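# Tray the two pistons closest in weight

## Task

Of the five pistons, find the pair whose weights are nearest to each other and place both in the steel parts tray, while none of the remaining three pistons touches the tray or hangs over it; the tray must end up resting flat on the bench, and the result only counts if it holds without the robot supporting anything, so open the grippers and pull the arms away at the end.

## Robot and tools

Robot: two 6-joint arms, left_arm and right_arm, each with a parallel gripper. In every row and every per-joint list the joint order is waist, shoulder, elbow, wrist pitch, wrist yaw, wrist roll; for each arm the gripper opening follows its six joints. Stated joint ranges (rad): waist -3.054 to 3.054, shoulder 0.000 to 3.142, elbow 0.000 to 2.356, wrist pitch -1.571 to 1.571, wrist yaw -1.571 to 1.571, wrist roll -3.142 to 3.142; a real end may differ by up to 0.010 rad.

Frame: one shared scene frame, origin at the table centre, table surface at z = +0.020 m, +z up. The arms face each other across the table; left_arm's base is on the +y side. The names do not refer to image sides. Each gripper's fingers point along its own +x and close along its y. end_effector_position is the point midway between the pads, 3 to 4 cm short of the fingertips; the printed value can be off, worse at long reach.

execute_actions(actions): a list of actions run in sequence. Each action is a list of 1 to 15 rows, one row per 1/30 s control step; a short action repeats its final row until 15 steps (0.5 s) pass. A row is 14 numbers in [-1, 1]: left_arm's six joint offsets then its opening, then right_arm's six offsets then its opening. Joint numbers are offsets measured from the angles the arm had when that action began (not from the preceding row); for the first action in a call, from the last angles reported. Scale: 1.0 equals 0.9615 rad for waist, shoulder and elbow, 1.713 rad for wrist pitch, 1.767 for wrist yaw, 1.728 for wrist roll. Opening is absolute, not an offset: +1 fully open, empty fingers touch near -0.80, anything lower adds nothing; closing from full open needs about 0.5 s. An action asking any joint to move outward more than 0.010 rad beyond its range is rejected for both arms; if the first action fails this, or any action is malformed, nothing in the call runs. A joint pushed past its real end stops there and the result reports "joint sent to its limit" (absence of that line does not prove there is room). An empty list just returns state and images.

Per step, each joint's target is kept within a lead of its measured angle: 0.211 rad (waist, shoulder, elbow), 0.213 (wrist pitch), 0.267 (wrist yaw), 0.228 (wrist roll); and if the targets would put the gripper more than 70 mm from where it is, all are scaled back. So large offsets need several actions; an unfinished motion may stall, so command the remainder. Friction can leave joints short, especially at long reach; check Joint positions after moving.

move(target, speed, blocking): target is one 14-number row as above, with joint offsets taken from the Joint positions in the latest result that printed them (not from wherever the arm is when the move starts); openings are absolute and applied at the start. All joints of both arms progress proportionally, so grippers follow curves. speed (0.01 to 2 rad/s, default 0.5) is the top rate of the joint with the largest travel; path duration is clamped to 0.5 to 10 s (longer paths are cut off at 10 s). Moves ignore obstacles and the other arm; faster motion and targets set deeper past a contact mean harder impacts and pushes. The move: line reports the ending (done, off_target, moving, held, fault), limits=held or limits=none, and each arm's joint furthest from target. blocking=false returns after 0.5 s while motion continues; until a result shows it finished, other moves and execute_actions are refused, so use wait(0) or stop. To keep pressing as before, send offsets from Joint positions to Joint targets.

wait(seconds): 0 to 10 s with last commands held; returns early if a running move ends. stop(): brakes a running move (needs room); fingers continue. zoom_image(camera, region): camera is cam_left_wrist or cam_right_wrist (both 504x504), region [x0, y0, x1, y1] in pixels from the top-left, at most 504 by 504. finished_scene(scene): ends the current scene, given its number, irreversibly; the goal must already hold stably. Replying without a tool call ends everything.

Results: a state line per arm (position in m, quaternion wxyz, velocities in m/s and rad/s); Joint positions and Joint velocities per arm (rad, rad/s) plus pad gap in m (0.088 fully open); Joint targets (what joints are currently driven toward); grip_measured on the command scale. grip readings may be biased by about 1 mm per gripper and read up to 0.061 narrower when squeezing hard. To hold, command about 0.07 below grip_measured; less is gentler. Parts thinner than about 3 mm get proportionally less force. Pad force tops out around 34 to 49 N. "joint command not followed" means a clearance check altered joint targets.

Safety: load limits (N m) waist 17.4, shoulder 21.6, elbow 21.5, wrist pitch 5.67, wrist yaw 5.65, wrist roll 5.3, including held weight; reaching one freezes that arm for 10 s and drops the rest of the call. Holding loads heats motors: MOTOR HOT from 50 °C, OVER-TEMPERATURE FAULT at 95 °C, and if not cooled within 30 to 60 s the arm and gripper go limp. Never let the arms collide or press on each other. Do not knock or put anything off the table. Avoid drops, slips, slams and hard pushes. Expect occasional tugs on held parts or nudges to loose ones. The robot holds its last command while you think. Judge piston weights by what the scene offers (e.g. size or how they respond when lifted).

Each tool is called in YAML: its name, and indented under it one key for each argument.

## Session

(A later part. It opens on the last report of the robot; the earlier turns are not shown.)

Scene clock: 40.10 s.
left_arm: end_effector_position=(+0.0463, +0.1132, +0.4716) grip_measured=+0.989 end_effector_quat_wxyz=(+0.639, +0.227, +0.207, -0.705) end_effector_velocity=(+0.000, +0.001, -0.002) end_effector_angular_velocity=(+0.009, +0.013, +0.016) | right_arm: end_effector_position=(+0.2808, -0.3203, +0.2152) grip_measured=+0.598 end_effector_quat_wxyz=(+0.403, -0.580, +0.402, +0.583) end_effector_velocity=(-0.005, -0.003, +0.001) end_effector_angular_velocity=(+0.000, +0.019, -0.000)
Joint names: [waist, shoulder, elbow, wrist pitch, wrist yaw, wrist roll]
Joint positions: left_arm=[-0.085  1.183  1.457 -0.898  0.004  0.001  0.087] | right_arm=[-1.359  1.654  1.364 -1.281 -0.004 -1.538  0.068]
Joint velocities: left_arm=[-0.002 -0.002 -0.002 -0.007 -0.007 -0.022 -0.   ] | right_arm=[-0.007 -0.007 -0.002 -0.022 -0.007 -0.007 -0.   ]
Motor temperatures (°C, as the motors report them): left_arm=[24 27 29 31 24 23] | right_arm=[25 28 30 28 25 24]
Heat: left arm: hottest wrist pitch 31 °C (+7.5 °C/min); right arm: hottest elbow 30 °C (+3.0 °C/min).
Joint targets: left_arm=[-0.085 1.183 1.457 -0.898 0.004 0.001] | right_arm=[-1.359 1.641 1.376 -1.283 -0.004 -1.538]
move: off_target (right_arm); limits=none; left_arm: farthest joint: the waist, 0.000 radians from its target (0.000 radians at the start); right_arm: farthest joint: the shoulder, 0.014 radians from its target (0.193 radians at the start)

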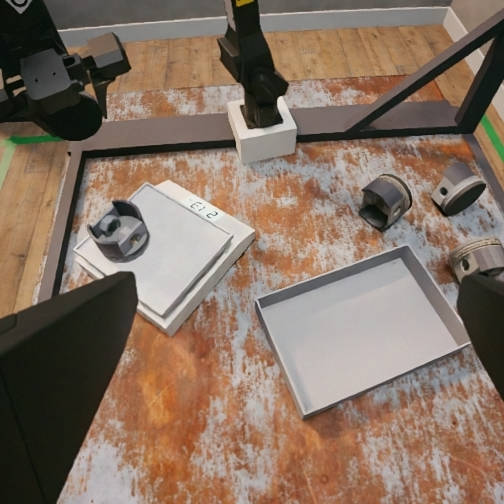

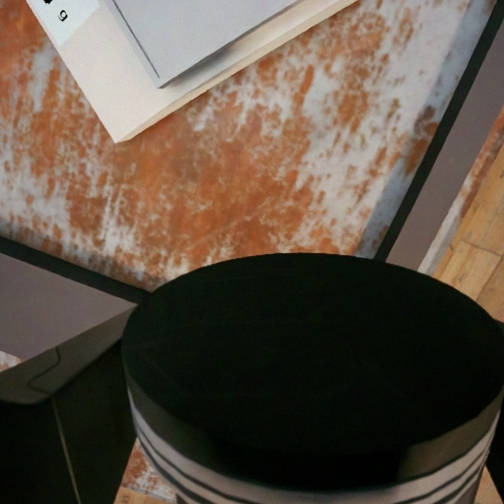

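move:
  target: [0,0,0,0,0,0,1, 0.779,0.140,0.147,-0.005,0,0.138,0.51]
  speed: 0.6

Scene clock: 42.37 s.
left_arm: end_effector_position=(+0.0463, +0.1132, +0.4716) grip_measured=+0.989 end_effector_quat_wxyz=(+0.639, +0.227, +0.207, -0.705) end_effector_velocity=(+0.002, +0.001, -0.002) end_effector_angular_velocity=(+0.007, +0.001, +0.013) | right_arm: end_effector_position=(+0.1460, -0.1373, +0.2118) grip_measured=+0.598 end_effector_quat_wxyz=(+0.243, -0.663, +0.243, +0.665) end_effector_velocity=(-0.003, -0.001, -0.001) end_effector_angular_velocity=(-0.008, +0.012, -0.005)
Joint names: [waist, shoulder, elbow, wrist pitch, wrist yaw, wrist roll]
Joint positions: left_arm=[-0.085  1.183  1.457 -0.898  0.004  0.001  0.087] | right_arm=[-0.615  1.778  1.493 -1.287 -0.004 -1.303  0.068]
Joint velocities: left_arm=[ 0.002 -0.002 -0.002 -0.007 -0.007 -0.007  0.   ] | right_arm=[ 0.002  0.002 -0.002 -0.007 -0.007  0.007  0.   ]
Motor temperatures (°C, as the motors report them): left_arm=[24 27 29 32 24 23] | right_arm=[25 28 30 28 25 24]
Heat: left arm: hottest wrist pitch 32 °C (+8.5 °C/min); right arm: hottest elbow 30 °C (+2.8 °C/min).
Joint targets: left_arm=[-0.085 1.183 1.457 -0.898 0.004 0.001] | right_arm=[-0.611 1.789 1.505 -1.289 -0.004 -1.299]
move: off_target (right_arm); limits=none; left_arm: farthest joint: the waist, 0.000 radians from its target (0.000 radians at the start); right_arm: farthest joint: the elbow, 0.013 radians from its target (0.142 radians at the start)

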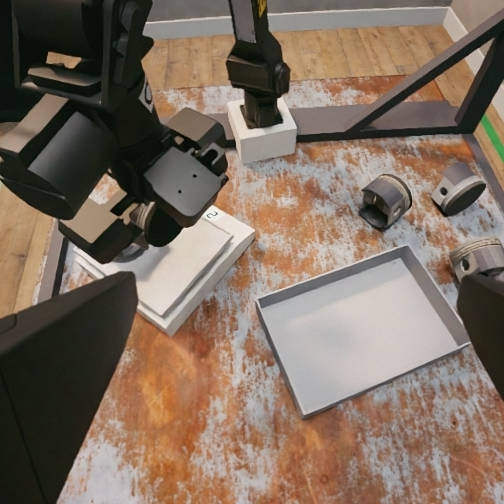

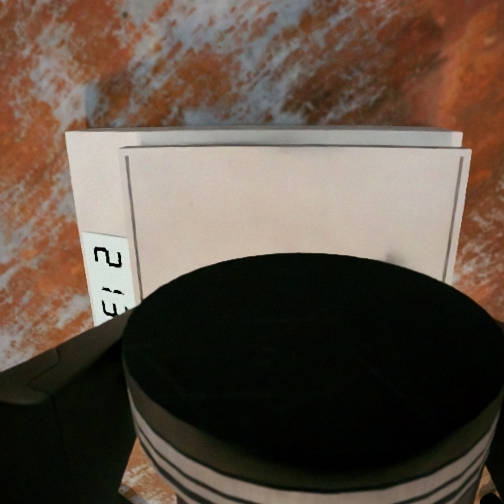

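move:
  target: [0,0,0,0,0,0,1, 0.0227,0.0634,-0.2385,0.1597,0,0.012,0.51]
  speed: 0.2

Scene clock: 45.23 s.
left_arm: end_effector_position=(+0.0463, +0.1132, +0.4716) grip_measured=+0.989 end_effector_quat_wxyz=(+0.639, +0.227, +0.207, -0.705) end_effector_velocity=(+0.000, +0.001, -0.002) end_effector_angular_velocity=(+0.010, +0.025, +0.025) | right_arm: end_effector_position=(+0.1385, -0.1357, +0.1381) grip_measured=+0.598 end_effector_quat_wxyz=(+0.237, -0.664, +0.245, +0.666) end_effector_velocity=(-0.003, -0.001, +0.000) end_effector_angular_velocity=(+0.002, +0.023, +0.019)
Joint names: [waist, shoulder, elbow, wrist pitch, wrist yaw, wrist roll]
Joint positions: left_arm=[-0.085  1.183  1.457 -0.898  0.004  0.001  0.087] | right_arm=[-0.591  1.833  1.262 -1.013 -0.002 -1.285  0.068]
Joint velocities: left_arm=[-0.002 -0.002 -0.002 -0.007 -0.007 -0.037 -0.   ] | right_arm=[-0.002 -0.002 -0.002 -0.007 -0.022 -0.022 -0.   ]
Motor temperatures (°C, as the motors report them): left_arm=[24 27 29 32 24 23] | right_arm=[25 28 30 28 25 24]
Heat: left arm: hottest wrist pitch 32 °C (+8.0 °C/min); right arm: hottest elbow 30 °C (+2.7 °C/min).
Joint targets: left_arm=[-0.085 1.183 1.457 -0.898 0.004 0.001] | right_arm=[-0.593 1.839 1.263 -1.013 -0.004 -1.282]
move: done; limits=none; left_arm: farthest joint: the waist, 0.000 radians from its target (0.000 radians at the start); right_arm: farthest joint: the shoulder, 0.006 radians from its target (0.061 radians at the start)

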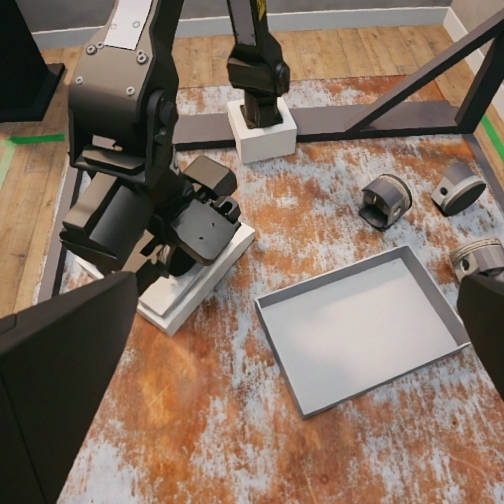

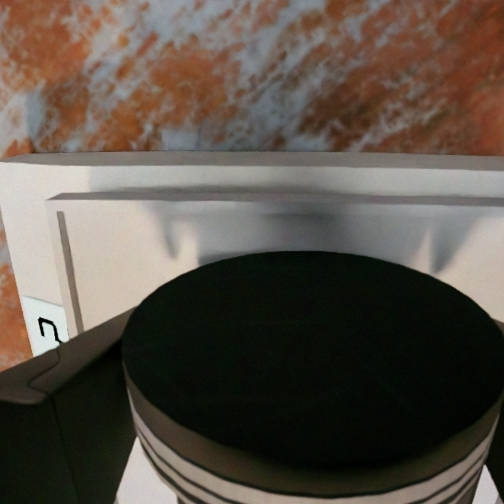

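execute_actions:
  actions:
    - [[0,0,0,0,0,0,1,0,0.008,0,0,0,0,0.51],[0,0,0,0,0,0,1,0,0.012,0,0,0,0,0.51],[0,0,0,0,0,0,1,0,0.012,0,0,0,0,0.51],[0,0,0,0,0,0,1,0,0.012,0,0,0,0,0.51],[0,0,0,0,0,0,1,0,0.012,0,0,0,0,0.51],[0,0,0,0,0,0,1,0,0.012,0,0,0,0,0.56],[0,0,0,0,0,0,1,0,0.012,0,0,0,0,0.6],[0,0,0,0,0,0,1,0,0.006,0,0,0,0,0.63],[0,0,0,0,0,0,1,0,0.006,0,0,0,0,0.66],[0,0,0,0,0,0,1,0,0.006,0,0,0,0,0.7],[0,0,0,0,0,0,1,0,0.006,0,0,0,0,0.76],[0,0,0,0,0,0,1,0,0.006,0,0,0,0,0.82],[0,0,0,0,0,0,1,0,0.006,0,0,0,0,0.9]]
    - [[0,0,0,0,0,0,1,0,0,0,0,0,0,0.9]]

Scene clock: 46.97 s.
left_arm: end_effector_position=(+0.0463, +0.1132, +0.4716) grip_measured=+0.989 end_effector_quat_wxyz=(+0.639, +0.227, +0.207, -0.705) end_effector_velocity=(+0.003, +0.001, +0.002) end_effector_angular_velocity=(-0.013, -0.006, +0.020) | right_arm: end_effector_position=(+0.1385, -0.1357, +0.1381) grip_measured=+0.897 end_effector_quat_wxyz=(+0.237, -0.664, +0.245, +0.666) end_effector_velocity=(-0.002, -0.003, -0.002) end_effector_angular_velocity=(-0.013, +0.014, +0.005)
Joint names: [waist, shoulder, elbow, wrist pitch, wrist yaw, wrist roll]
Joint positions: left_arm=[-0.085  1.183  1.457 -0.898  0.004  0.001  0.087] | right_arm=[-0.591  1.833  1.262 -1.013 -0.002 -1.285  0.083]
Joint velocities: left_arm=[-0.002 -0.007 -0.002  0.007 -0.022 -0.007 -0.   ] | right_arm=[-0.002  0.002 -0.007 -0.007 -0.007 -0.007  0.   ]
Motor temperatures (°C, as the motors report them): left_arm=[24 27 29 32 24 23] | right_arm=[25 28 30 28 25 24]
Heat: left arm: hottest wrist pitch 32 °C (+7.7 °C/min); right arm: hottest elbow 30 °C (+2.6 °C/min).
Joint targets: left_arm=[-0.085 1.183 1.457 -0.898 0.004 0.001] | right_arm=[-0.591 1.833 1.262 -1.013 -0.002 -1.285]

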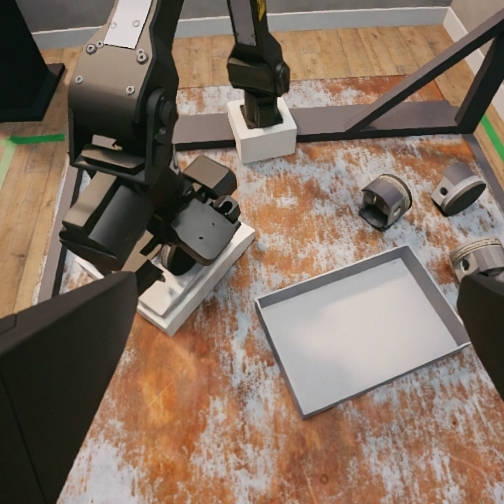

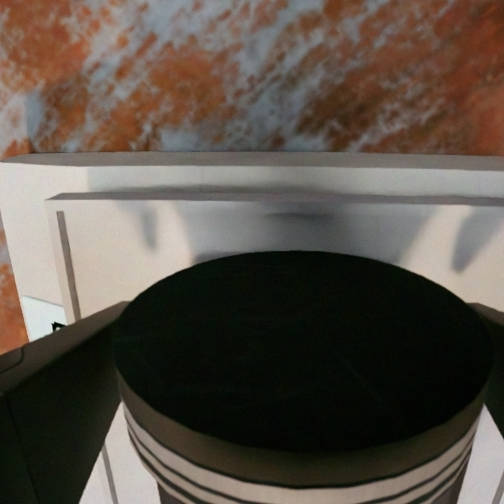

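move:
  target: [0,0,0,0,0,0,1, 0,-0.070,0.250,-0.161,0,0,0.95]
  speed: 0.4

Scene clock: 49.13 s.
left_arm: end_effector_position=(+0.0463, +0.1132, +0.4716) grip_measured=+0.989 end_effector_quat_wxyz=(+0.639, +0.227, +0.207, -0.705) end_effector_velocity=(+0.000, +0.001, +0.000) end_effector_angular_velocity=(+0.003, +0.001, +0.008) | right_arm: end_effector_position=(+0.1394, -0.1336, +0.2134) grip_measured=+0.948 end_effector_quat_wxyz=(+0.243, -0.664, +0.239, +0.665) end_effector_velocity=(+0.001, -0.003, +0.000) end_effector_angular_velocity=(-0.010, -0.004, +0.019)
Joint names: [waist, shoulder, elbow, wrist pitch, wrist yaw, wrist roll]
Joint positions: left_arm=[-0.085  1.183  1.457 -0.898  0.004  0.001  0.087] | right_arm=[-0.591  1.775  1.495 -1.286 -0.002 -1.285  0.085]
Joint velocities: left_arm=[-0.002 -0.002  0.002 -0.007 -0.007 -0.007 -0.   ] | right_arm=[-0.002 -0.002 -0.002 -0.007  0.007 -0.022 -0.   ]
Motor temperatures (°C, as the motors report them): left_arm=[24 27 29 32 24 23] | right_arm=[25 29 30 28 25 24]
Heat: left arm: hottest wrist pitch 32 °C (+7.3 °C/min); right arm: hottest elbow 30 °C (+2.4 °C/min).
Joint targets: left_arm=[-0.085 1.183 1.457 -0.898 0.004 0.001] | right_arm=[-0.591 1.766 1.503 -1.288 -0.002 -1.285]
move: done; limits=none; left_arm: farthest joint: the waist, 0.000 radians from its target (0.000 radians at the start); right_arm: farthest joint: the shoulder, 0.009 radians from its target (0.067 radians at the start)

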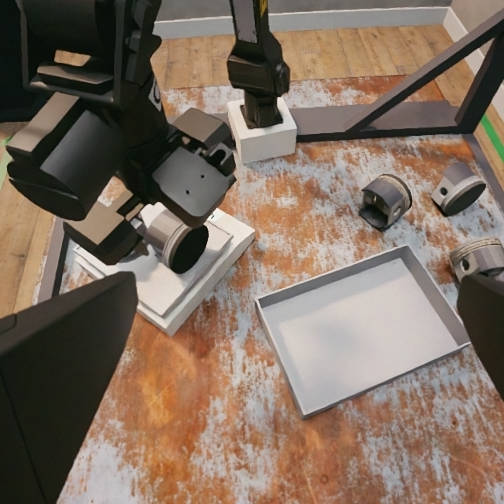

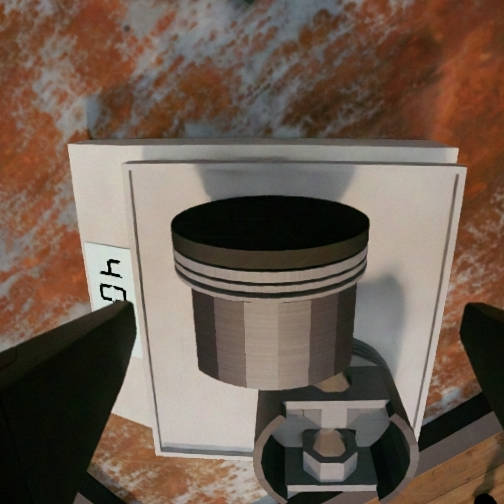

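execute_actions:
  actions:
    - [[0,0,0,0,0,0,1,0,0,0,0,0,0,-0.2]]

Scene clock: 50.20 s.
left_arm: end_effector_position=(+0.0463, +0.1132, +0.4716) grip_measured=+0.989 end_effector_quat_wxyz=(+0.639, +0.227, +0.207, -0.705) end_effector_velocity=(-0.001, +0.004, -0.004) end_effector_angular_velocity=(+0.021, -0.012, -0.006) | right_arm: end_effector_position=(+0.1394, -0.1336, +0.2134) grip_measured=-0.183 end_effector_quat_wxyz=(+0.243, -0.664, +0.239, +0.665) end_effector_velocity=(-0.003, -0.001, +0.000) end_effector_angular_velocity=(+0.002, +0.023, -0.010)
Joint names: [waist, shoulder, elbow, wrist pitch, wrist yaw, wrist roll]
Joint positions: left_arm=[-0.085  1.183  1.457 -0.898  0.004  0.001  0.087] | right_arm=[-0.591  1.775  1.495 -1.286 -0.002 -1.285  0.03 ]
Joint velocities: left_arm=[-0.007 -0.002 -0.002 -0.022 -0.007  0.007 -0.   ] | right_arm=[-0.002 -0.002 -0.002 -0.007 -0.022  0.007 -0.008]
Motor temperatures (°C, as the motors report them): left_arm=[24 27 29 32 24 23] | right_arm=[25 29 30 28 25 24]
Heat: left arm: hottest wrist pitch 32 °C (+7.2 °C/min); right arm: hottest elbow 30 °C (+2.4 °C/min).
Joint targets: left_arm=[-0.085 1.183 1.457 -0.898 0.004 0.001] | right_arm=[-0.591 1.775 1.495 -1.286 -0.002 -1.285]

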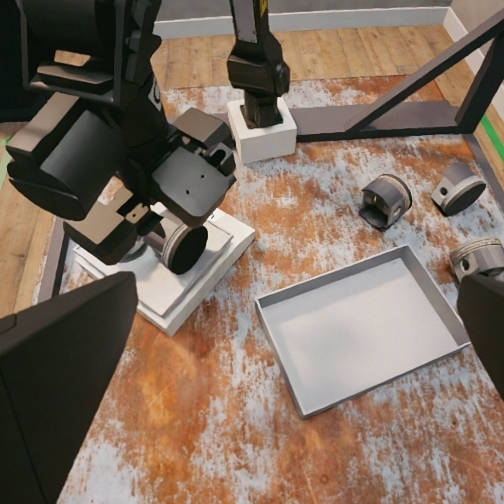

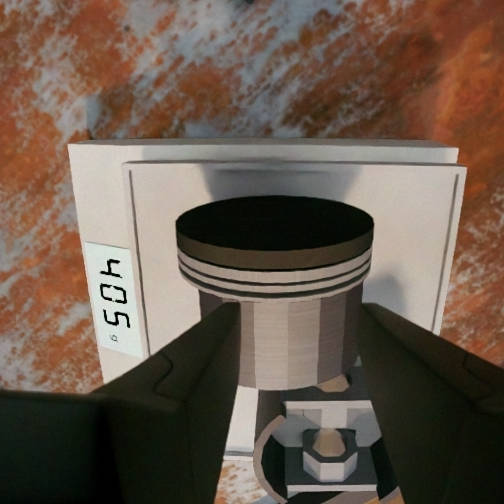

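execute_actions:
  actions:
    - [[0,0,0,0,0,0,1,0,0,0,0,0,0,1]]

move:
  target: [0,0,0,0,0,0,1, 0,0.052,-0.2715,0.1685,0,0,1]
  speed: 0.25

Scene clock: 51.93 s.
left_arm: end_effector_position=(+0.0463, +0.1132, +0.4716) grip_measured=+0.989 end_effector_quat_wxyz=(+0.639, +0.227, +0.207, -0.705) end_effector_velocity=(+0.000, +0.001, -0.002) end_effector_angular_velocity=(+0.006, -0.011, -0.001) | right_arm: end_effector_position=(+0.1394, -0.1336, +0.2134) grip_measured=+0.985 end_effector_quat_wxyz=(+0.243, -0.664, +0.239, +0.665) end_effector_velocity=(+0.000, -0.003, +0.000) end_effector_angular_velocity=(-0.004, +0.010, +0.015)
Joint names: [waist, shoulder, elbow, wrist pitch, wrist yaw, wrist roll]
Joint positions: left_arm=[-0.085  1.183  1.457 -0.898  0.004  0.001  0.087] | right_arm=[-0.591  1.775  1.495 -1.286 -0.002 -1.285  0.087]
Joint velocities: left_arm=[-0.002 -0.002 -0.002 -0.007 -0.007  0.007 -0.   ] | right_arm=[-0.007 -0.002 -0.002 -0.007 -0.007 -0.022  0.008]
Motor temperatures (°C, as the motors report them): left_arm=[24 27 29 32 24 23] | right_arm=[25 29 30 28 25 24]
Heat: left arm: hottest wrist pitch 32 °C (+6.9 °C/min); right arm: hottest elbow 30 °C (+2.3 °C/min).
Joint targets: left_arm=[-0.085 1.183 1.457 -0.898 0.004 0.001] | right_arm=[-0.591 1.775 1.495 -1.286 -0.002 -1.285]

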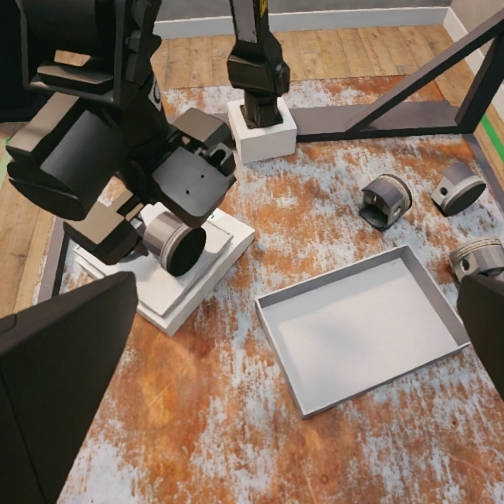

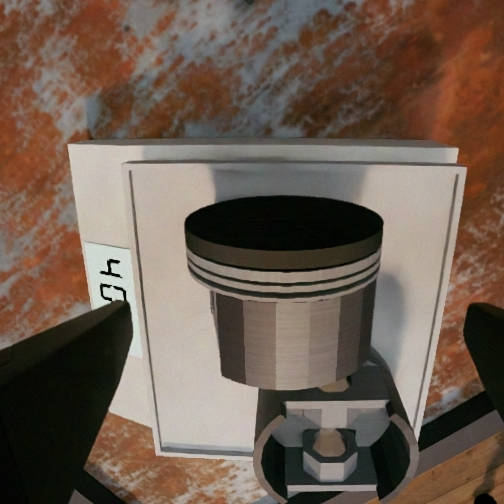

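Scene clock: 53.63 s.
left_arm: end_effector_position=(+0.0463, +0.1132, +0.4716) grip_measured=+0.989 end_effector_quat_wxyz=(+0.639, +0.227, +0.207, -0.705) end_effector_velocity=(+0.000, +0.001, -0.002) end_effector_angular_velocity=(+0.009, +0.013, +0.016) | right_arm: end_effector_position=(+0.1377, -0.1374, +0.1402) grip_measured=+1.000 end_effector_quat_wxyz=(+0.242, -0.664, +0.240, +0.666) end_effector_velocity=(-0.003, -0.003, -0.001) end_effector_angular_velocity=(-0.008, +0.012, -0.005)
Joint names: [waist, shoulder, elbow, wrist pitch, wrist yaw, wrist roll]
Joint positions: left_arm=[-0.085  1.183  1.457 -0.898  0.004  0.001  0.087] | right_arm=[-0.591  1.811  1.244 -1.    -0.002 -1.285  0.088]
Joint velocities: left_arm=[-0.002 -0.002 -0.002 -0.007 -0.007 -0.022 -0.   ] | right_arm=[ 0.002 -0.002 -0.007 -0.007 -0.007  0.007  0.   ]
Motor temperatures (°C, as the motors report them): left_arm=[24 27 29 32 24 23] | right_arm=[25 29 30 28 25 24]
Heat: left arm: hottest wrist pitch 32 °C (+6.7 °C/min); right arm: hottest elbow 30 °C (+2.2 °C/min).
Joint targets: left_arm=[-0.085 1.183 1.457 -0.898 0.004 0.001] | right_arm=[-0.591 1.825 1.234 -0.997 -0.002 -1.285]
move: off_target (right_arm); limits=none; left_arm: farthest joint: the waist, 0.000 radians from its target (0.000 radians at the start); right_arm: farthest joint: the shoulder, 0.014 radians from its target (0.050 radians at the start)

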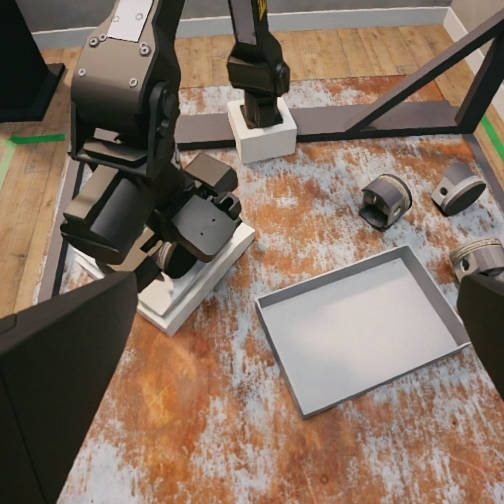

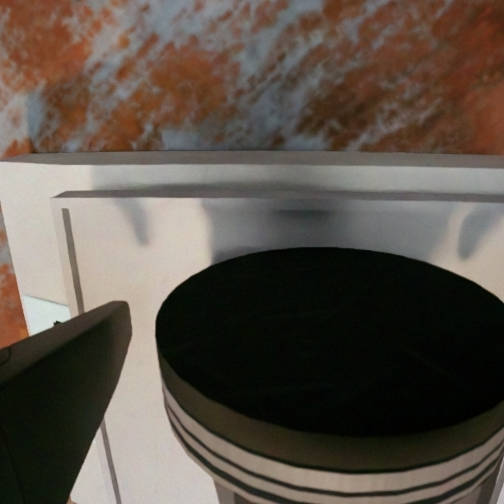

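execute_actions:
  actions:
    - [[0,0,0,0,0,0,1,0,0,0,0,0,0,0.95],[0,0,0,0,0,0,1,0,0,0,0,0,0,0.9],[0,0,0,0,0,0,1,0,0,0,0,0,0,0.86],[0,0,0,0,0,0,1,0,0,0,0,0,0,0.82],[0,0,0,0,0,0,1,0,0,0,0,0,0,0.78],[0,0,0,0,0,0,1,0,0,0,0,0,0,0.75],[0,0,0,0,0,0,1,0,0,0,0,0,0,0.72],[0,0,0,0,0,0,1,0,0,0,0,0,0,0.69],[0,0,0,0,0,0,1,0,0,0,0,0,0,0.66],[0,0,0,0,0,0,1,0,0,0,0,0,0,0.63],[0,0,0,0,0,0,1,0,0,0,0,0,0,0.6],[0,0,0,0,0,0,1,0,0,0,0,0,0,0.57],[0,0,0,0,0,0,1,0,0,0,0,0,0,0.54],[0,0,0,0,0,0,1,0,0,0,0,0,0,0.51]]
    - [[0,0,0,0,0,0,1,0,0,0,0,0,0,0.51]]

Scene clock: 55.17 s.
left_arm: end_effector_position=(+0.0463, +0.1132, +0.4716) grip_measured=+0.989 end_effector_quat_wxyz=(+0.639, +0.227, +0.207, -0.705) end_effector_velocity=(+0.001, +0.001, -0.002) end_effector_angular_velocity=(+0.005, -0.019, +0.006) | right_arm: end_effector_position=(+0.1377, -0.1375, +0.1401) grip_measured=+0.609 end_effector_quat_wxyz=(+0.242, -0.664, +0.240, +0.666) end_effector_velocity=(+0.002, -0.003, +0.002) end_effector_angular_velocity=(-0.005, -0.006, -0.000)
Joint names: [waist, shoulder, elbow, wrist pitch, wrist yaw, wrist roll]
Joint positions: left_arm=[-0.085  1.183  1.457 -0.898  0.004  0.001  0.087] | right_arm=[-0.591  1.811  1.243 -1.    -0.002 -1.285  0.069]
Joint velocities: left_arm=[-0.007 -0.002 -0.002 -0.007 -0.022  0.007 -0.   ] | right_arm=[-0.007 -0.007 -0.002 -0.007  0.007 -0.007 -0.   ]
Motor temperatures (°C, as the motors report them): left_arm=[24 27 29 32 24 23] | right_arm=[25 29 30 28 25 24]
Heat: left arm: hottest wrist pitch 32 °C (+6.5 °C/min); right arm: hottest elbow 30 °C (+2.2 °C/min).
Joint targets: left_arm=[-0.085 1.183 1.457 -0.898 0.004 0.001] | right_arm=[-0.591 1.811 1.243 -1.000 -0.002 -1.285]

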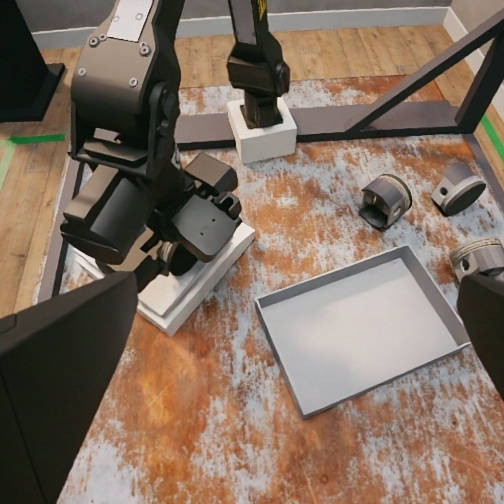

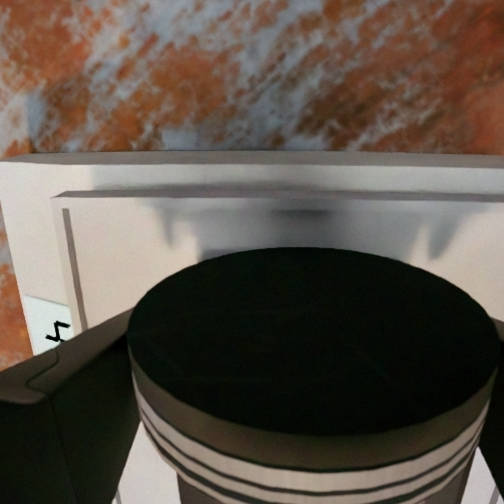

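move:
  target: [0,0,0,0,0,0,1, 0,-0.040,0.0855,-0.060,0,0,0.51]
  speed: 0.25

move:
  target: [0,0,0,0,0,0,1, 0.609,-0.629,-0.572,-0.032,0,0.647,0.51]
  speed: 0.8

Scene clock: 56.93 s.
left_arm: end_effector_position=(+0.0463, +0.1132, +0.4716) grip_measured=+0.989 end_effector_quat_wxyz=(+0.639, +0.227, +0.207, -0.705) end_effector_velocity=(-0.004, +0.002, -0.003) end_effector_angular_velocity=(+0.014, +0.018, -0.016) | right_arm: end_effector_position=(+0.1374, -0.1382, +0.1640) grip_measured=+0.609 end_effector_quat_wxyz=(+0.240, -0.664, +0.242, +0.666) end_effector_velocity=(-0.000, -0.004, +0.001) end_effector_angular_velocity=(-0.013, +0.014, +0.015)
Joint names: [waist, shoulder, elbow, wrist pitch, wrist yaw, wrist roll]
Joint positions: left_arm=[-0.085  1.183  1.457 -0.898  0.004  0.001  0.087] | right_arm=[-0.591  1.789  1.314 -1.099 -0.002 -1.285  0.069]
Joint velocities: left_arm=[-0.002 -0.002 -0.007 -0.007  0.022 -0.007 -0.   ] | right_arm=[-0.007 -0.002  0.002 -0.022 -0.007 -0.022  0.   ]
Motor temperatures (°C, as the motors report them): left_arm=[24 27 29 33 24 23] | right_arm=[25 29 30 28 25 24]
Heat: left arm: hottest wrist pitch 33 °C (+7.4 °C/min); right arm: hottest elbow 30 °C (+2.1 °C/min).
Joint targets: left_arm=[-0.085 1.183 1.457 -0.898 0.004 0.001] | right_arm=[-0.591 1.773 1.326 -1.102 -0.002 -1.285]
move: off_target (right_arm); limits=none; left_arm: farthest joint: the waist, 0.000 radians from its target (0.000 radians at the start); right_arm: farthest joint: the shoulder, 0.016 radians from its target (0.039 radians at the start)

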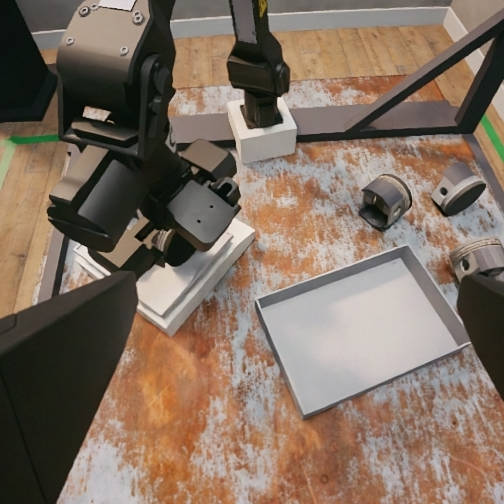

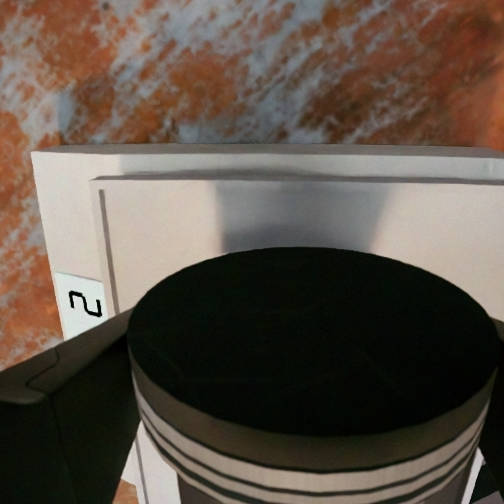

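Scene clock: 59.07 s.
left_arm: end_effector_position=(+0.0463, +0.1132, +0.4716) grip_measured=+0.989 end_effector_quat_wxyz=(+0.639, +0.227, +0.207, -0.705) end_effector_velocity=(+0.002, +0.001, -0.002) end_effector_angular_velocity=(+0.006, -0.011, +0.004) | right_arm: end_effector_position=(-0.0196, -0.2662, +0.1644) grip_measured=+0.609 end_effector_quat_wxyz=(+0.406, -0.579, +0.409, +0.577) end_effector_velocity=(+0.001, -0.002, -0.000) end_effector_angular_velocity=(-0.006, -0.008, +0.024)
Joint names: [waist, shoulder, elbow, wrist pitch, wrist yaw, wrist roll]
Joint positions: left_arm=[-0.085  1.183  1.457 -0.898  0.004  0.001  0.087] | right_arm=[-0.009  1.194  0.77  -1.153 -0.001 -0.17   0.069]
Joint velocities: left_arm=[ 0.002 -0.002 -0.002 -0.007 -0.007  0.007 -0.   ] | right_arm=[ 0.002 -0.002 -0.002 -0.007  0.007 -0.022  0.   ]
Motor temperatures (°C, as the motors report them): left_arm=[24 27 30 33 24 23] | right_arm=[25 29 30 28 25 24]
Heat: left arm: hottest wrist pitch 33 °C (+7.1 °C/min); right arm: hottest elbow 30 °C (+2.0 °C/min).
Joint targets: left_arm=[-0.085 1.183 1.457 -0.898 0.004 0.001] | right_arm=[-0.006 1.184 0.764 -1.155 -0.002 -0.167]
move: done; limits=none; left_arm: farthest joint: the waist, 0.000 radians from its target (0.000 radians at the start); right_arm: farthest joint: the shoulder, 0.009 radians from its target (0.604 radians at the start)

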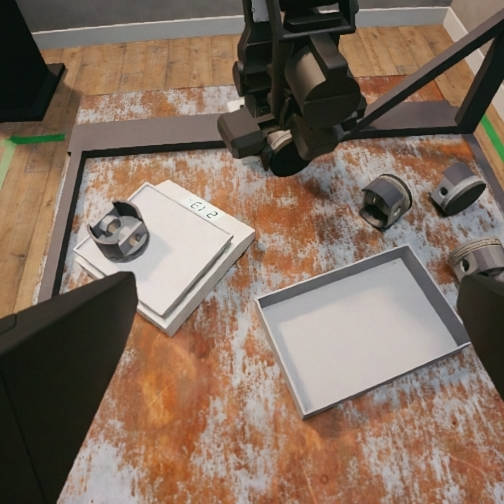

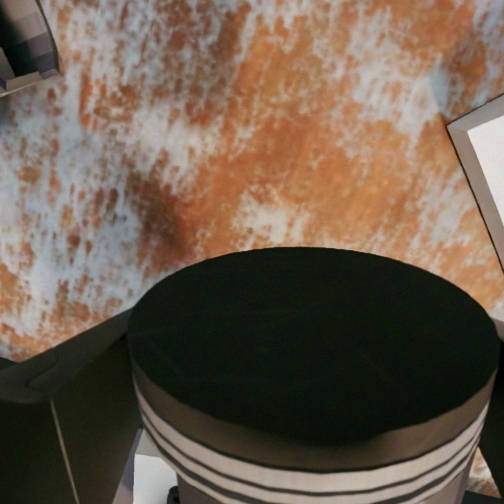

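move:
  target: [0,0,0,0,0,0,1, 0,0.184,-0.2883,0.2605,0,0,0.51]
  speed: 0.35

Scene clock: 61.27 s.
left_arm: end_effector_position=(+0.0463, +0.1132, +0.4716) grip_measured=+0.989 end_effector_quat_wxyz=(+0.639, +0.227, +0.207, -0.705) end_effector_velocity=(-0.001, +0.001, +0.003) end_effector_angular_velocity=(-0.012, +0.003, +0.003) | right_arm: end_effector_position=(-0.0196, -0.2660, +0.0758) grip_measured=+0.609 end_effector_quat_wxyz=(+0.407, -0.578, +0.408, +0.578) end_effector_velocity=(-0.000, -0.002, -0.000) end_effector_angular_velocity=(-0.008, +0.006, +0.005)
Joint names: [waist, shoulder, elbow, wrist pitch, wrist yaw, wrist roll]
Joint positions: left_arm=[-0.085  1.183  1.457 -0.898  0.004  0.001  0.087] | right_arm=[-0.009  1.364  0.499 -0.708 -0.001 -0.17   0.069]
Joint velocities: left_arm=[-0.007 -0.007 -0.002  0.007 -0.007 -0.007  0.   ] | right_arm=[-0.002 -0.002 -0.002 -0.007 -0.007 -0.007  0.   ]
Motor temperatures (°C, as the motors report them): left_arm=[24 27 30 33 24 23] | right_arm=[25 29 30 27 25 24]
Heat: left arm: hottest wrist pitch 33 °C (+6.1 °C/min); right arm: hottest elbow 30 °C (+1.0 °C/min).
Joint targets: left_arm=[-0.085 1.183 1.457 -0.898 0.004 0.001] | right_arm=[-0.010 1.371 0.493 -0.706 -0.001 -0.170]
move: done; limits=none; left_arm: farthest joint: the waist, 0.000 radians from its target (0.000 radians at the start); right_arm: farthest joint: the shoulder, 0.007 radians from its target (0.177 radians at the start)

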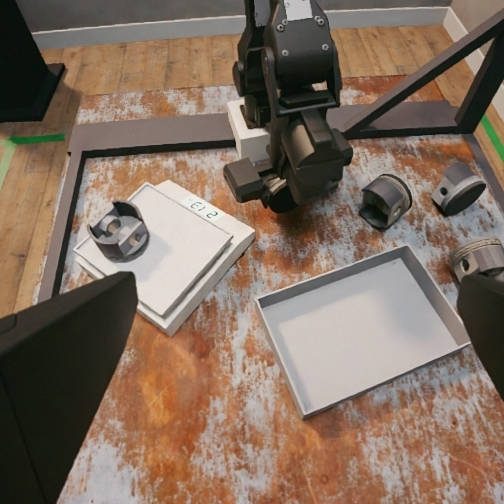

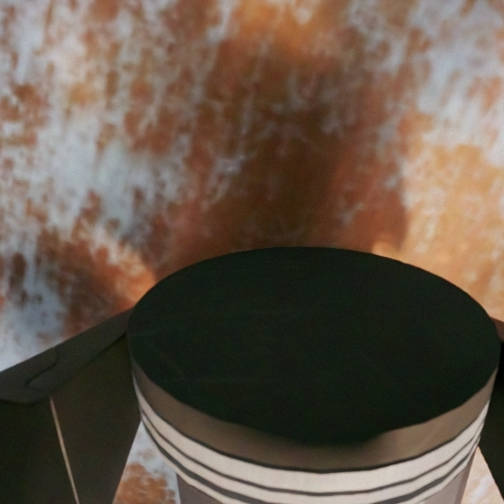

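move:
  target: [0,0,0,0,0,0,1, 0,0.019,-0.017,0.0135,0,0,0.51]
  speed: 0.05

Scene clock: 62.23 s.
left_arm: end_effector_position=(+0.0463, +0.1132, +0.4716) grip_measured=+0.989 end_effector_quat_wxyz=(+0.639, +0.227, +0.207, -0.705) end_effector_velocity=(+0.000, +0.001, -0.002) end_effector_angular_velocity=(+0.006, -0.011, -0.001) | right_arm: end_effector_position=(-0.0197, -0.2655, +0.0741) grip_measured=+0.609 end_effector_quat_wxyz=(+0.408, -0.577, +0.407, +0.578) end_effector_velocity=(+0.000, -0.006, -0.001) end_effector_angular_velocity=(-0.028, +0.003, +0.005)
Joint names: [waist, shoulder, elbow, wrist pitch, wrist yaw, wrist roll]
Joint positions: left_arm=[-0.085  1.183  1.457 -0.898  0.004  0.001  0.087] | right_arm=[-0.009  1.368  0.494 -0.695 -0.001 -0.17   0.069]
Joint velocities: left_arm=[-0.002 -0.002 -0.002 -0.007 -0.007  0.007 -0.   ] | right_arm=[-0.002  0.002 -0.002 -0.022 -0.007 -0.007 -0.   ]
Motor temperatures (°C, as the motors report them): left_arm=[24 27 30 33 24 23] | right_arm=[25 29 30 27 25 24]
Heat: left arm: hottest wrist pitch 33 °C (+6.1 °C/min); right arm: hottest elbow 30 °C (+1.0 °C/min).
Joint targets: left_arm=[-0.085 1.183 1.457 -0.898 0.004 0.001] | right_arm=[-0.009 1.382 0.483 -0.685 -0.001 -0.170]
move: off_target (right_arm); limits=none; left_arm: farthest joint: the waist, 0.000 radians from its target (0.000 radians at the start); right_arm: farthest joint: the shoulder, 0.014 radians from its target (0.019 radians at the start)

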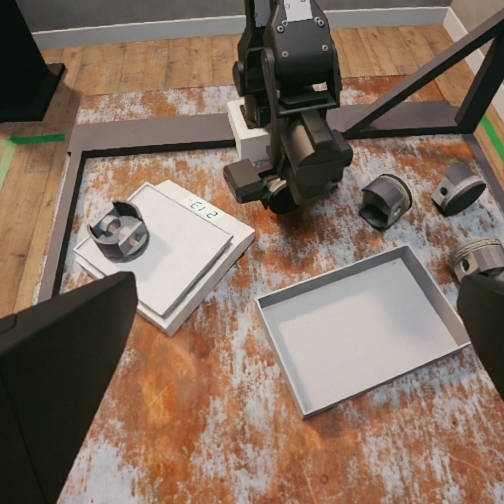

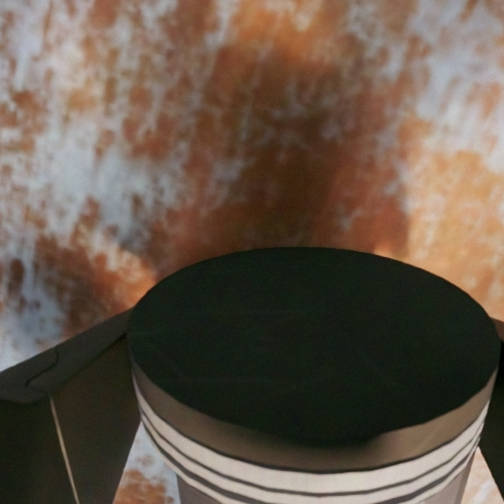

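execute_actions:
  actions:
    - [[0,0,0,0,0,0,1,0,0,0,0,0,0,0.56],[0,0,0,0,0,0,1,0,0,0,0,0,0,0.6],[0,0,0,0,0,0,1,0,0,0,0,0,0,0.63],[0,0,0,0,0,0,1,0,0,0,0,0,0,0.66],[0,0,0,0,0,0,1,0,0,0,0,0,0,0.7],[0,0,0,0,0,0,1,0,0,0,0,0,0,0.76],[0,0,0,0,0,0,1,0,0,0,0,0,0,0.84],[0,0,0,0,0,0,1,0,0,0,0,0,0,0.92],[0,0,0,0,0,0,1,0,0,0,0,0,0,1]]

move:
  target: [0,0,0,0,0,0,1, 0,-0.180,0.243,-0.230,0,0,1]
  speed: 0.5

move:
  target: [0,0,0,0,0,0,1, 0.622,0.450,0.374,0.0427,0,-0.699,1]
  speed: 0.9

Scene clock: 63.97 s.
left_arm: end_effector_position=(+0.0463, +0.1132, +0.4716) grip_measured=+0.989 end_effector_quat_wxyz=(+0.639, +0.227, +0.207, -0.705) end_effector_velocity=(+0.000, +0.001, -0.002) end_effector_angular_velocity=(+0.007, +0.001, +0.008) | right_arm: end_effector_position=(-0.0197, -0.2654, +0.0741) grip_measured=+0.969 end_effector_quat_wxyz=(+0.408, -0.577, +0.407, +0.578) end_effector_velocity=(-0.003, -0.003, -0.000) end_effector_angular_velocity=(-0.011, +0.020, +0.039)
Joint names: [waist, shoulder, elbow, wrist pitch, wrist yaw, wrist roll]
Joint positions: left_arm=[-0.085  1.183  1.457 -0.898  0.004  0.001  0.087] | right_arm=[-0.009  1.368  0.494 -0.695 -0.001 -0.17   0.087]
Joint velocities: left_arm=[-0.002 -0.002 -0.002 -0.007 -0.007 -0.007 -0.   ] | right_arm=[ 0.002 -0.002 -0.002 -0.007 -0.022 -0.037  0.014]
Motor temperatures (°C, as the motors report them): left_arm=[24 27 30 33 24 23] | right_arm=[25 29 30 28 25 24]
Heat: left arm: hottest wrist pitch 33 °C (+6.0 °C/min); right arm: hottest elbow 30 °C (+1.0 °C/min).
Joint targets: left_arm=[-0.085 1.183 1.457 -0.898 0.004 0.001] | right_arm=[-0.009 1.368 0.494 -0.695 -0.001 -0.170]

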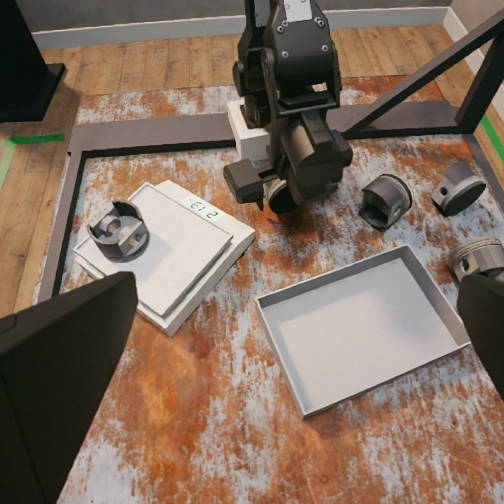

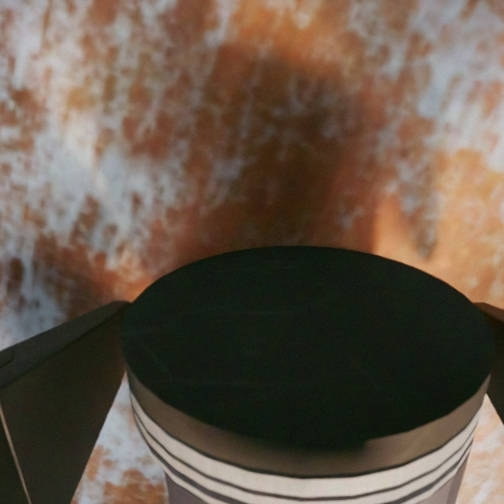

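Scene clock: 65.40 s.
left_arm: end_effector_position=(+0.0463, +0.1132, +0.4716) grip_measured=+0.989 end_effector_quat_wxyz=(+0.639, +0.227, +0.207, -0.705) end_effector_velocity=(+0.002, +0.003, -0.004) end_effector_angular_velocity=(+0.023, +0.011, +0.021) | right_arm: end_effector_position=(-0.0197, -0.2656, +0.1508) grip_measured=+1.000 end_effector_quat_wxyz=(+0.408, -0.577, +0.407, +0.579) end_effector_velocity=(-0.002, -0.006, -0.000) end_effector_angular_velocity=(-0.025, +0.018, -0.010)
Joint names: [waist, shoulder, elbow, wrist pitch, wrist yaw, wrist roll]
Joint positions: left_arm=[-0.085  1.183  1.457 -0.898  0.004  0.001  0.087] | right_arm=[-0.009  1.202  0.72  -1.087 -0.001 -0.17   0.088]
Joint velocities: left_arm=[ 0.002 -0.002 -0.002 -0.022 -0.007 -0.022 -0.   ] | right_arm=[-0.002 -0.002 -0.002 -0.022 -0.022  0.007  0.   ]
Motor temperatures (°C, as the motors report them): left_arm=[24 27 30 33 24 23] | right_arm=[25 29 30 27 25 24]
Heat: left arm: hottest wrist pitch 33 °C (+6.1 °C/min); right arm: hottest elbow 30 °C (+1.0 °C/min).
Joint targets: left_arm=[-0.085 1.183 1.457 -0.898 0.004 0.001] | right_arm=[-0.009 1.195 0.728 -1.089 -0.001 -0.170]
move: done; limits=none; left_arm: farthest joint: the waist, 0.000 radians from its target (0.000 radians at the start); right_arm: farthest joint: the shoulder, 0.007 radians from its target (0.173 radians at the start)

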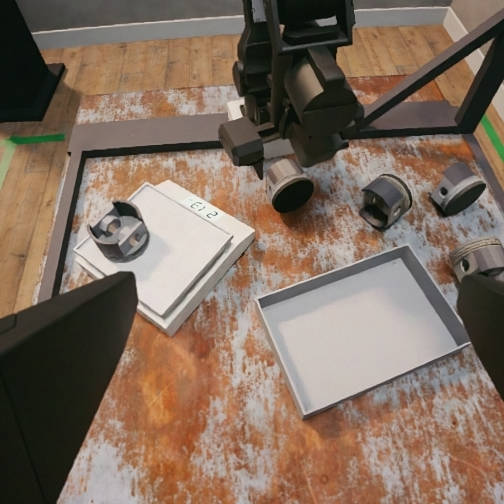

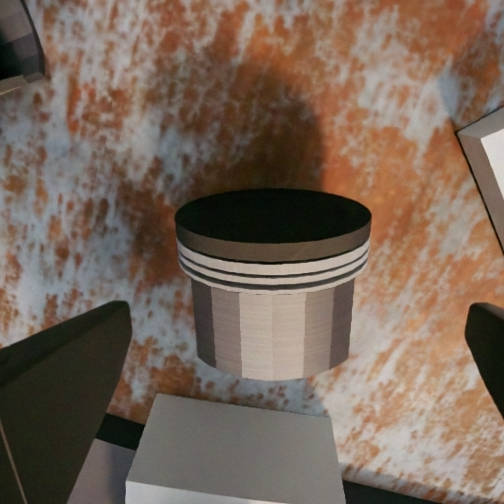

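Scene clock: 67.50 s.
left_arm: end_effector_position=(+0.0463, +0.1132, +0.4716) grip_measured=+0.989 end_effector_quat_wxyz=(+0.639, +0.227, +0.207, -0.705) end_effector_velocity=(+0.001, +0.003, -0.000) end_effector_angular_velocity=(+0.004, +0.013, +0.016) | right_arm: end_effector_position=(-0.1813, -0.2353, +0.1518) grip_measured=+1.000 end_effector_quat_wxyz=(+0.197, +0.677, +0.201, -0.680) end_effector_velocity=(-0.000, -0.003, +0.000) end_effector_angular_velocity=(-0.020, +0.011, +0.005)
Joint names: [waist, shoulder, elbow, wrist pitch, wrist yaw, wrist roll]
Joint positions: left_arm=[-0.085  1.183  1.457 -0.898  0.004  0.001  0.087] | right_arm=[ 0.585  1.622  1.072 -1.015 -0.001 -1.374  0.088]
Joint velocities: left_arm=[-0.002 -0.007 -0.002 -0.007 -0.007 -0.022 -0.   ] | right_arm=[-0.002 -0.002 -0.002 -0.007 -0.022 -0.007  0.   ]
Motor temperatures (°C, as the motors report them): left_arm=[24 27 30 33 24 23] | right_arm=[25 29 31 27 25 24]
Heat: left arm: hottest wrist pitch 33 °C (+5.0 °C/min); right arm: hottest elbow 31 °C (+2.0 °C/min).
Joint targets: left_arm=[-0.085 1.183 1.457 -0.898 0.004 0.001] | right_arm=[0.589 1.635 1.080 -1.013 -0.001 -1.378]
move: off_target (right_arm); limits=none; left_arm: farthest joint: the waist, 0.000 radians from its target (0.000 radians at the start); right_arm: farthest joint: the shoulder, 0.013 radians from its target (0.432 radians at the start)

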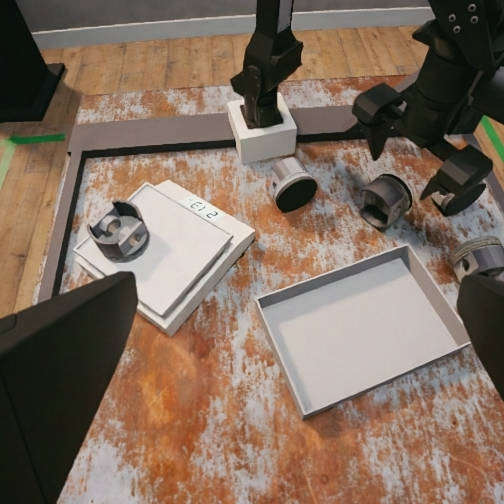

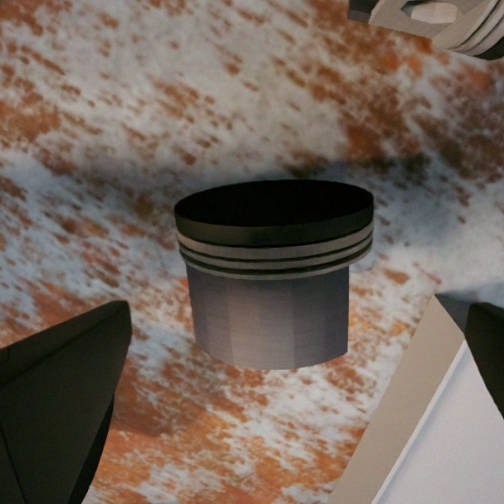

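move:
  target: [0,0,0,0,0,0,1, 0.0285,0.1543,-0.2134,0.192,0,-0.029,1]
  speed: 0.27

Scene clock: 70.10 s.
left_arm: end_effector_position=(+0.0463, +0.1132, +0.4716) grip_measured=+0.989 end_effector_quat_wxyz=(+0.639, +0.227, +0.207, -0.705) end_effector_velocity=(-0.006, +0.000, +0.001) end_effector_angular_velocity=(-0.005, +0.019, -0.021) | right_arm: end_effector_position=(-0.1832, -0.2426, +0.0734) grip_measured=+1.000 end_effector_quat_wxyz=(+0.223, +0.671, +0.223, -0.671) end_effector_velocity=(+0.003, -0.004, -0.002) end_effector_angular_velocity=(-0.017, -0.007, +0.005)
Joint names: [waist, shoulder, elbow, wrist pitch, wrist yaw, wrist roll]
Joint positions: left_arm=[-0.085  1.183  1.457 -0.898  0.004  0.001  0.087] | right_arm=[ 0.609  1.757  0.876 -0.688 -0.001 -1.422  0.088]
Joint velocities: left_arm=[-0.007 -0.002 -0.002  0.007  0.022 -0.007 -0.   ] | right_arm=[-0.002  0.002 -0.007 -0.007 -0.007 -0.007  0.   ]
Motor temperatures (°C, as the motors report them): left_arm=[24 27 30 33 24 23] | right_arm=[25 28 31 27 25 24]
Heat: left arm: hottest wrist pitch 33 °C (+5.1 °C/min); right arm: hottest elbow 31 °C (+2.0 °C/min).
Joint targets: left_arm=[-0.085 1.183 1.457 -0.898 0.004 0.001] | right_arm=[0.612 1.770 0.867 -0.686 -0.001 -1.425]
move: off_target (right_arm); limits=none; left_arm: farthest joint: the waist, 0.000 radians from its target (0.000 radians at the start); right_arm: farthest joint: the shoulder, 0.013 radians from its target (0.148 radians at the start)

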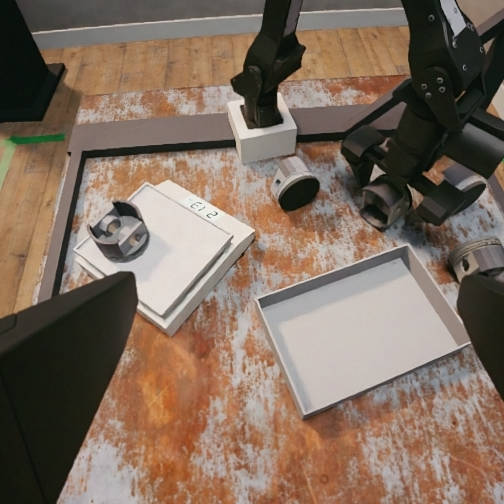

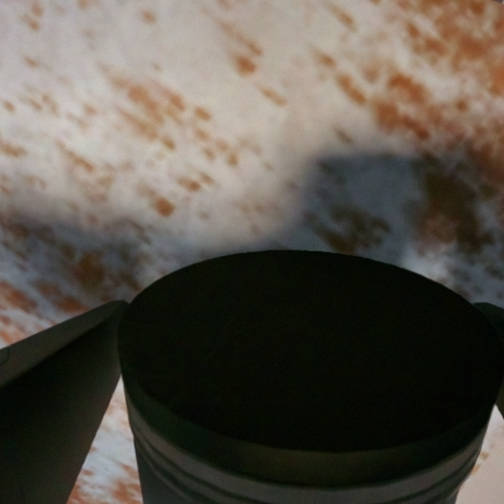

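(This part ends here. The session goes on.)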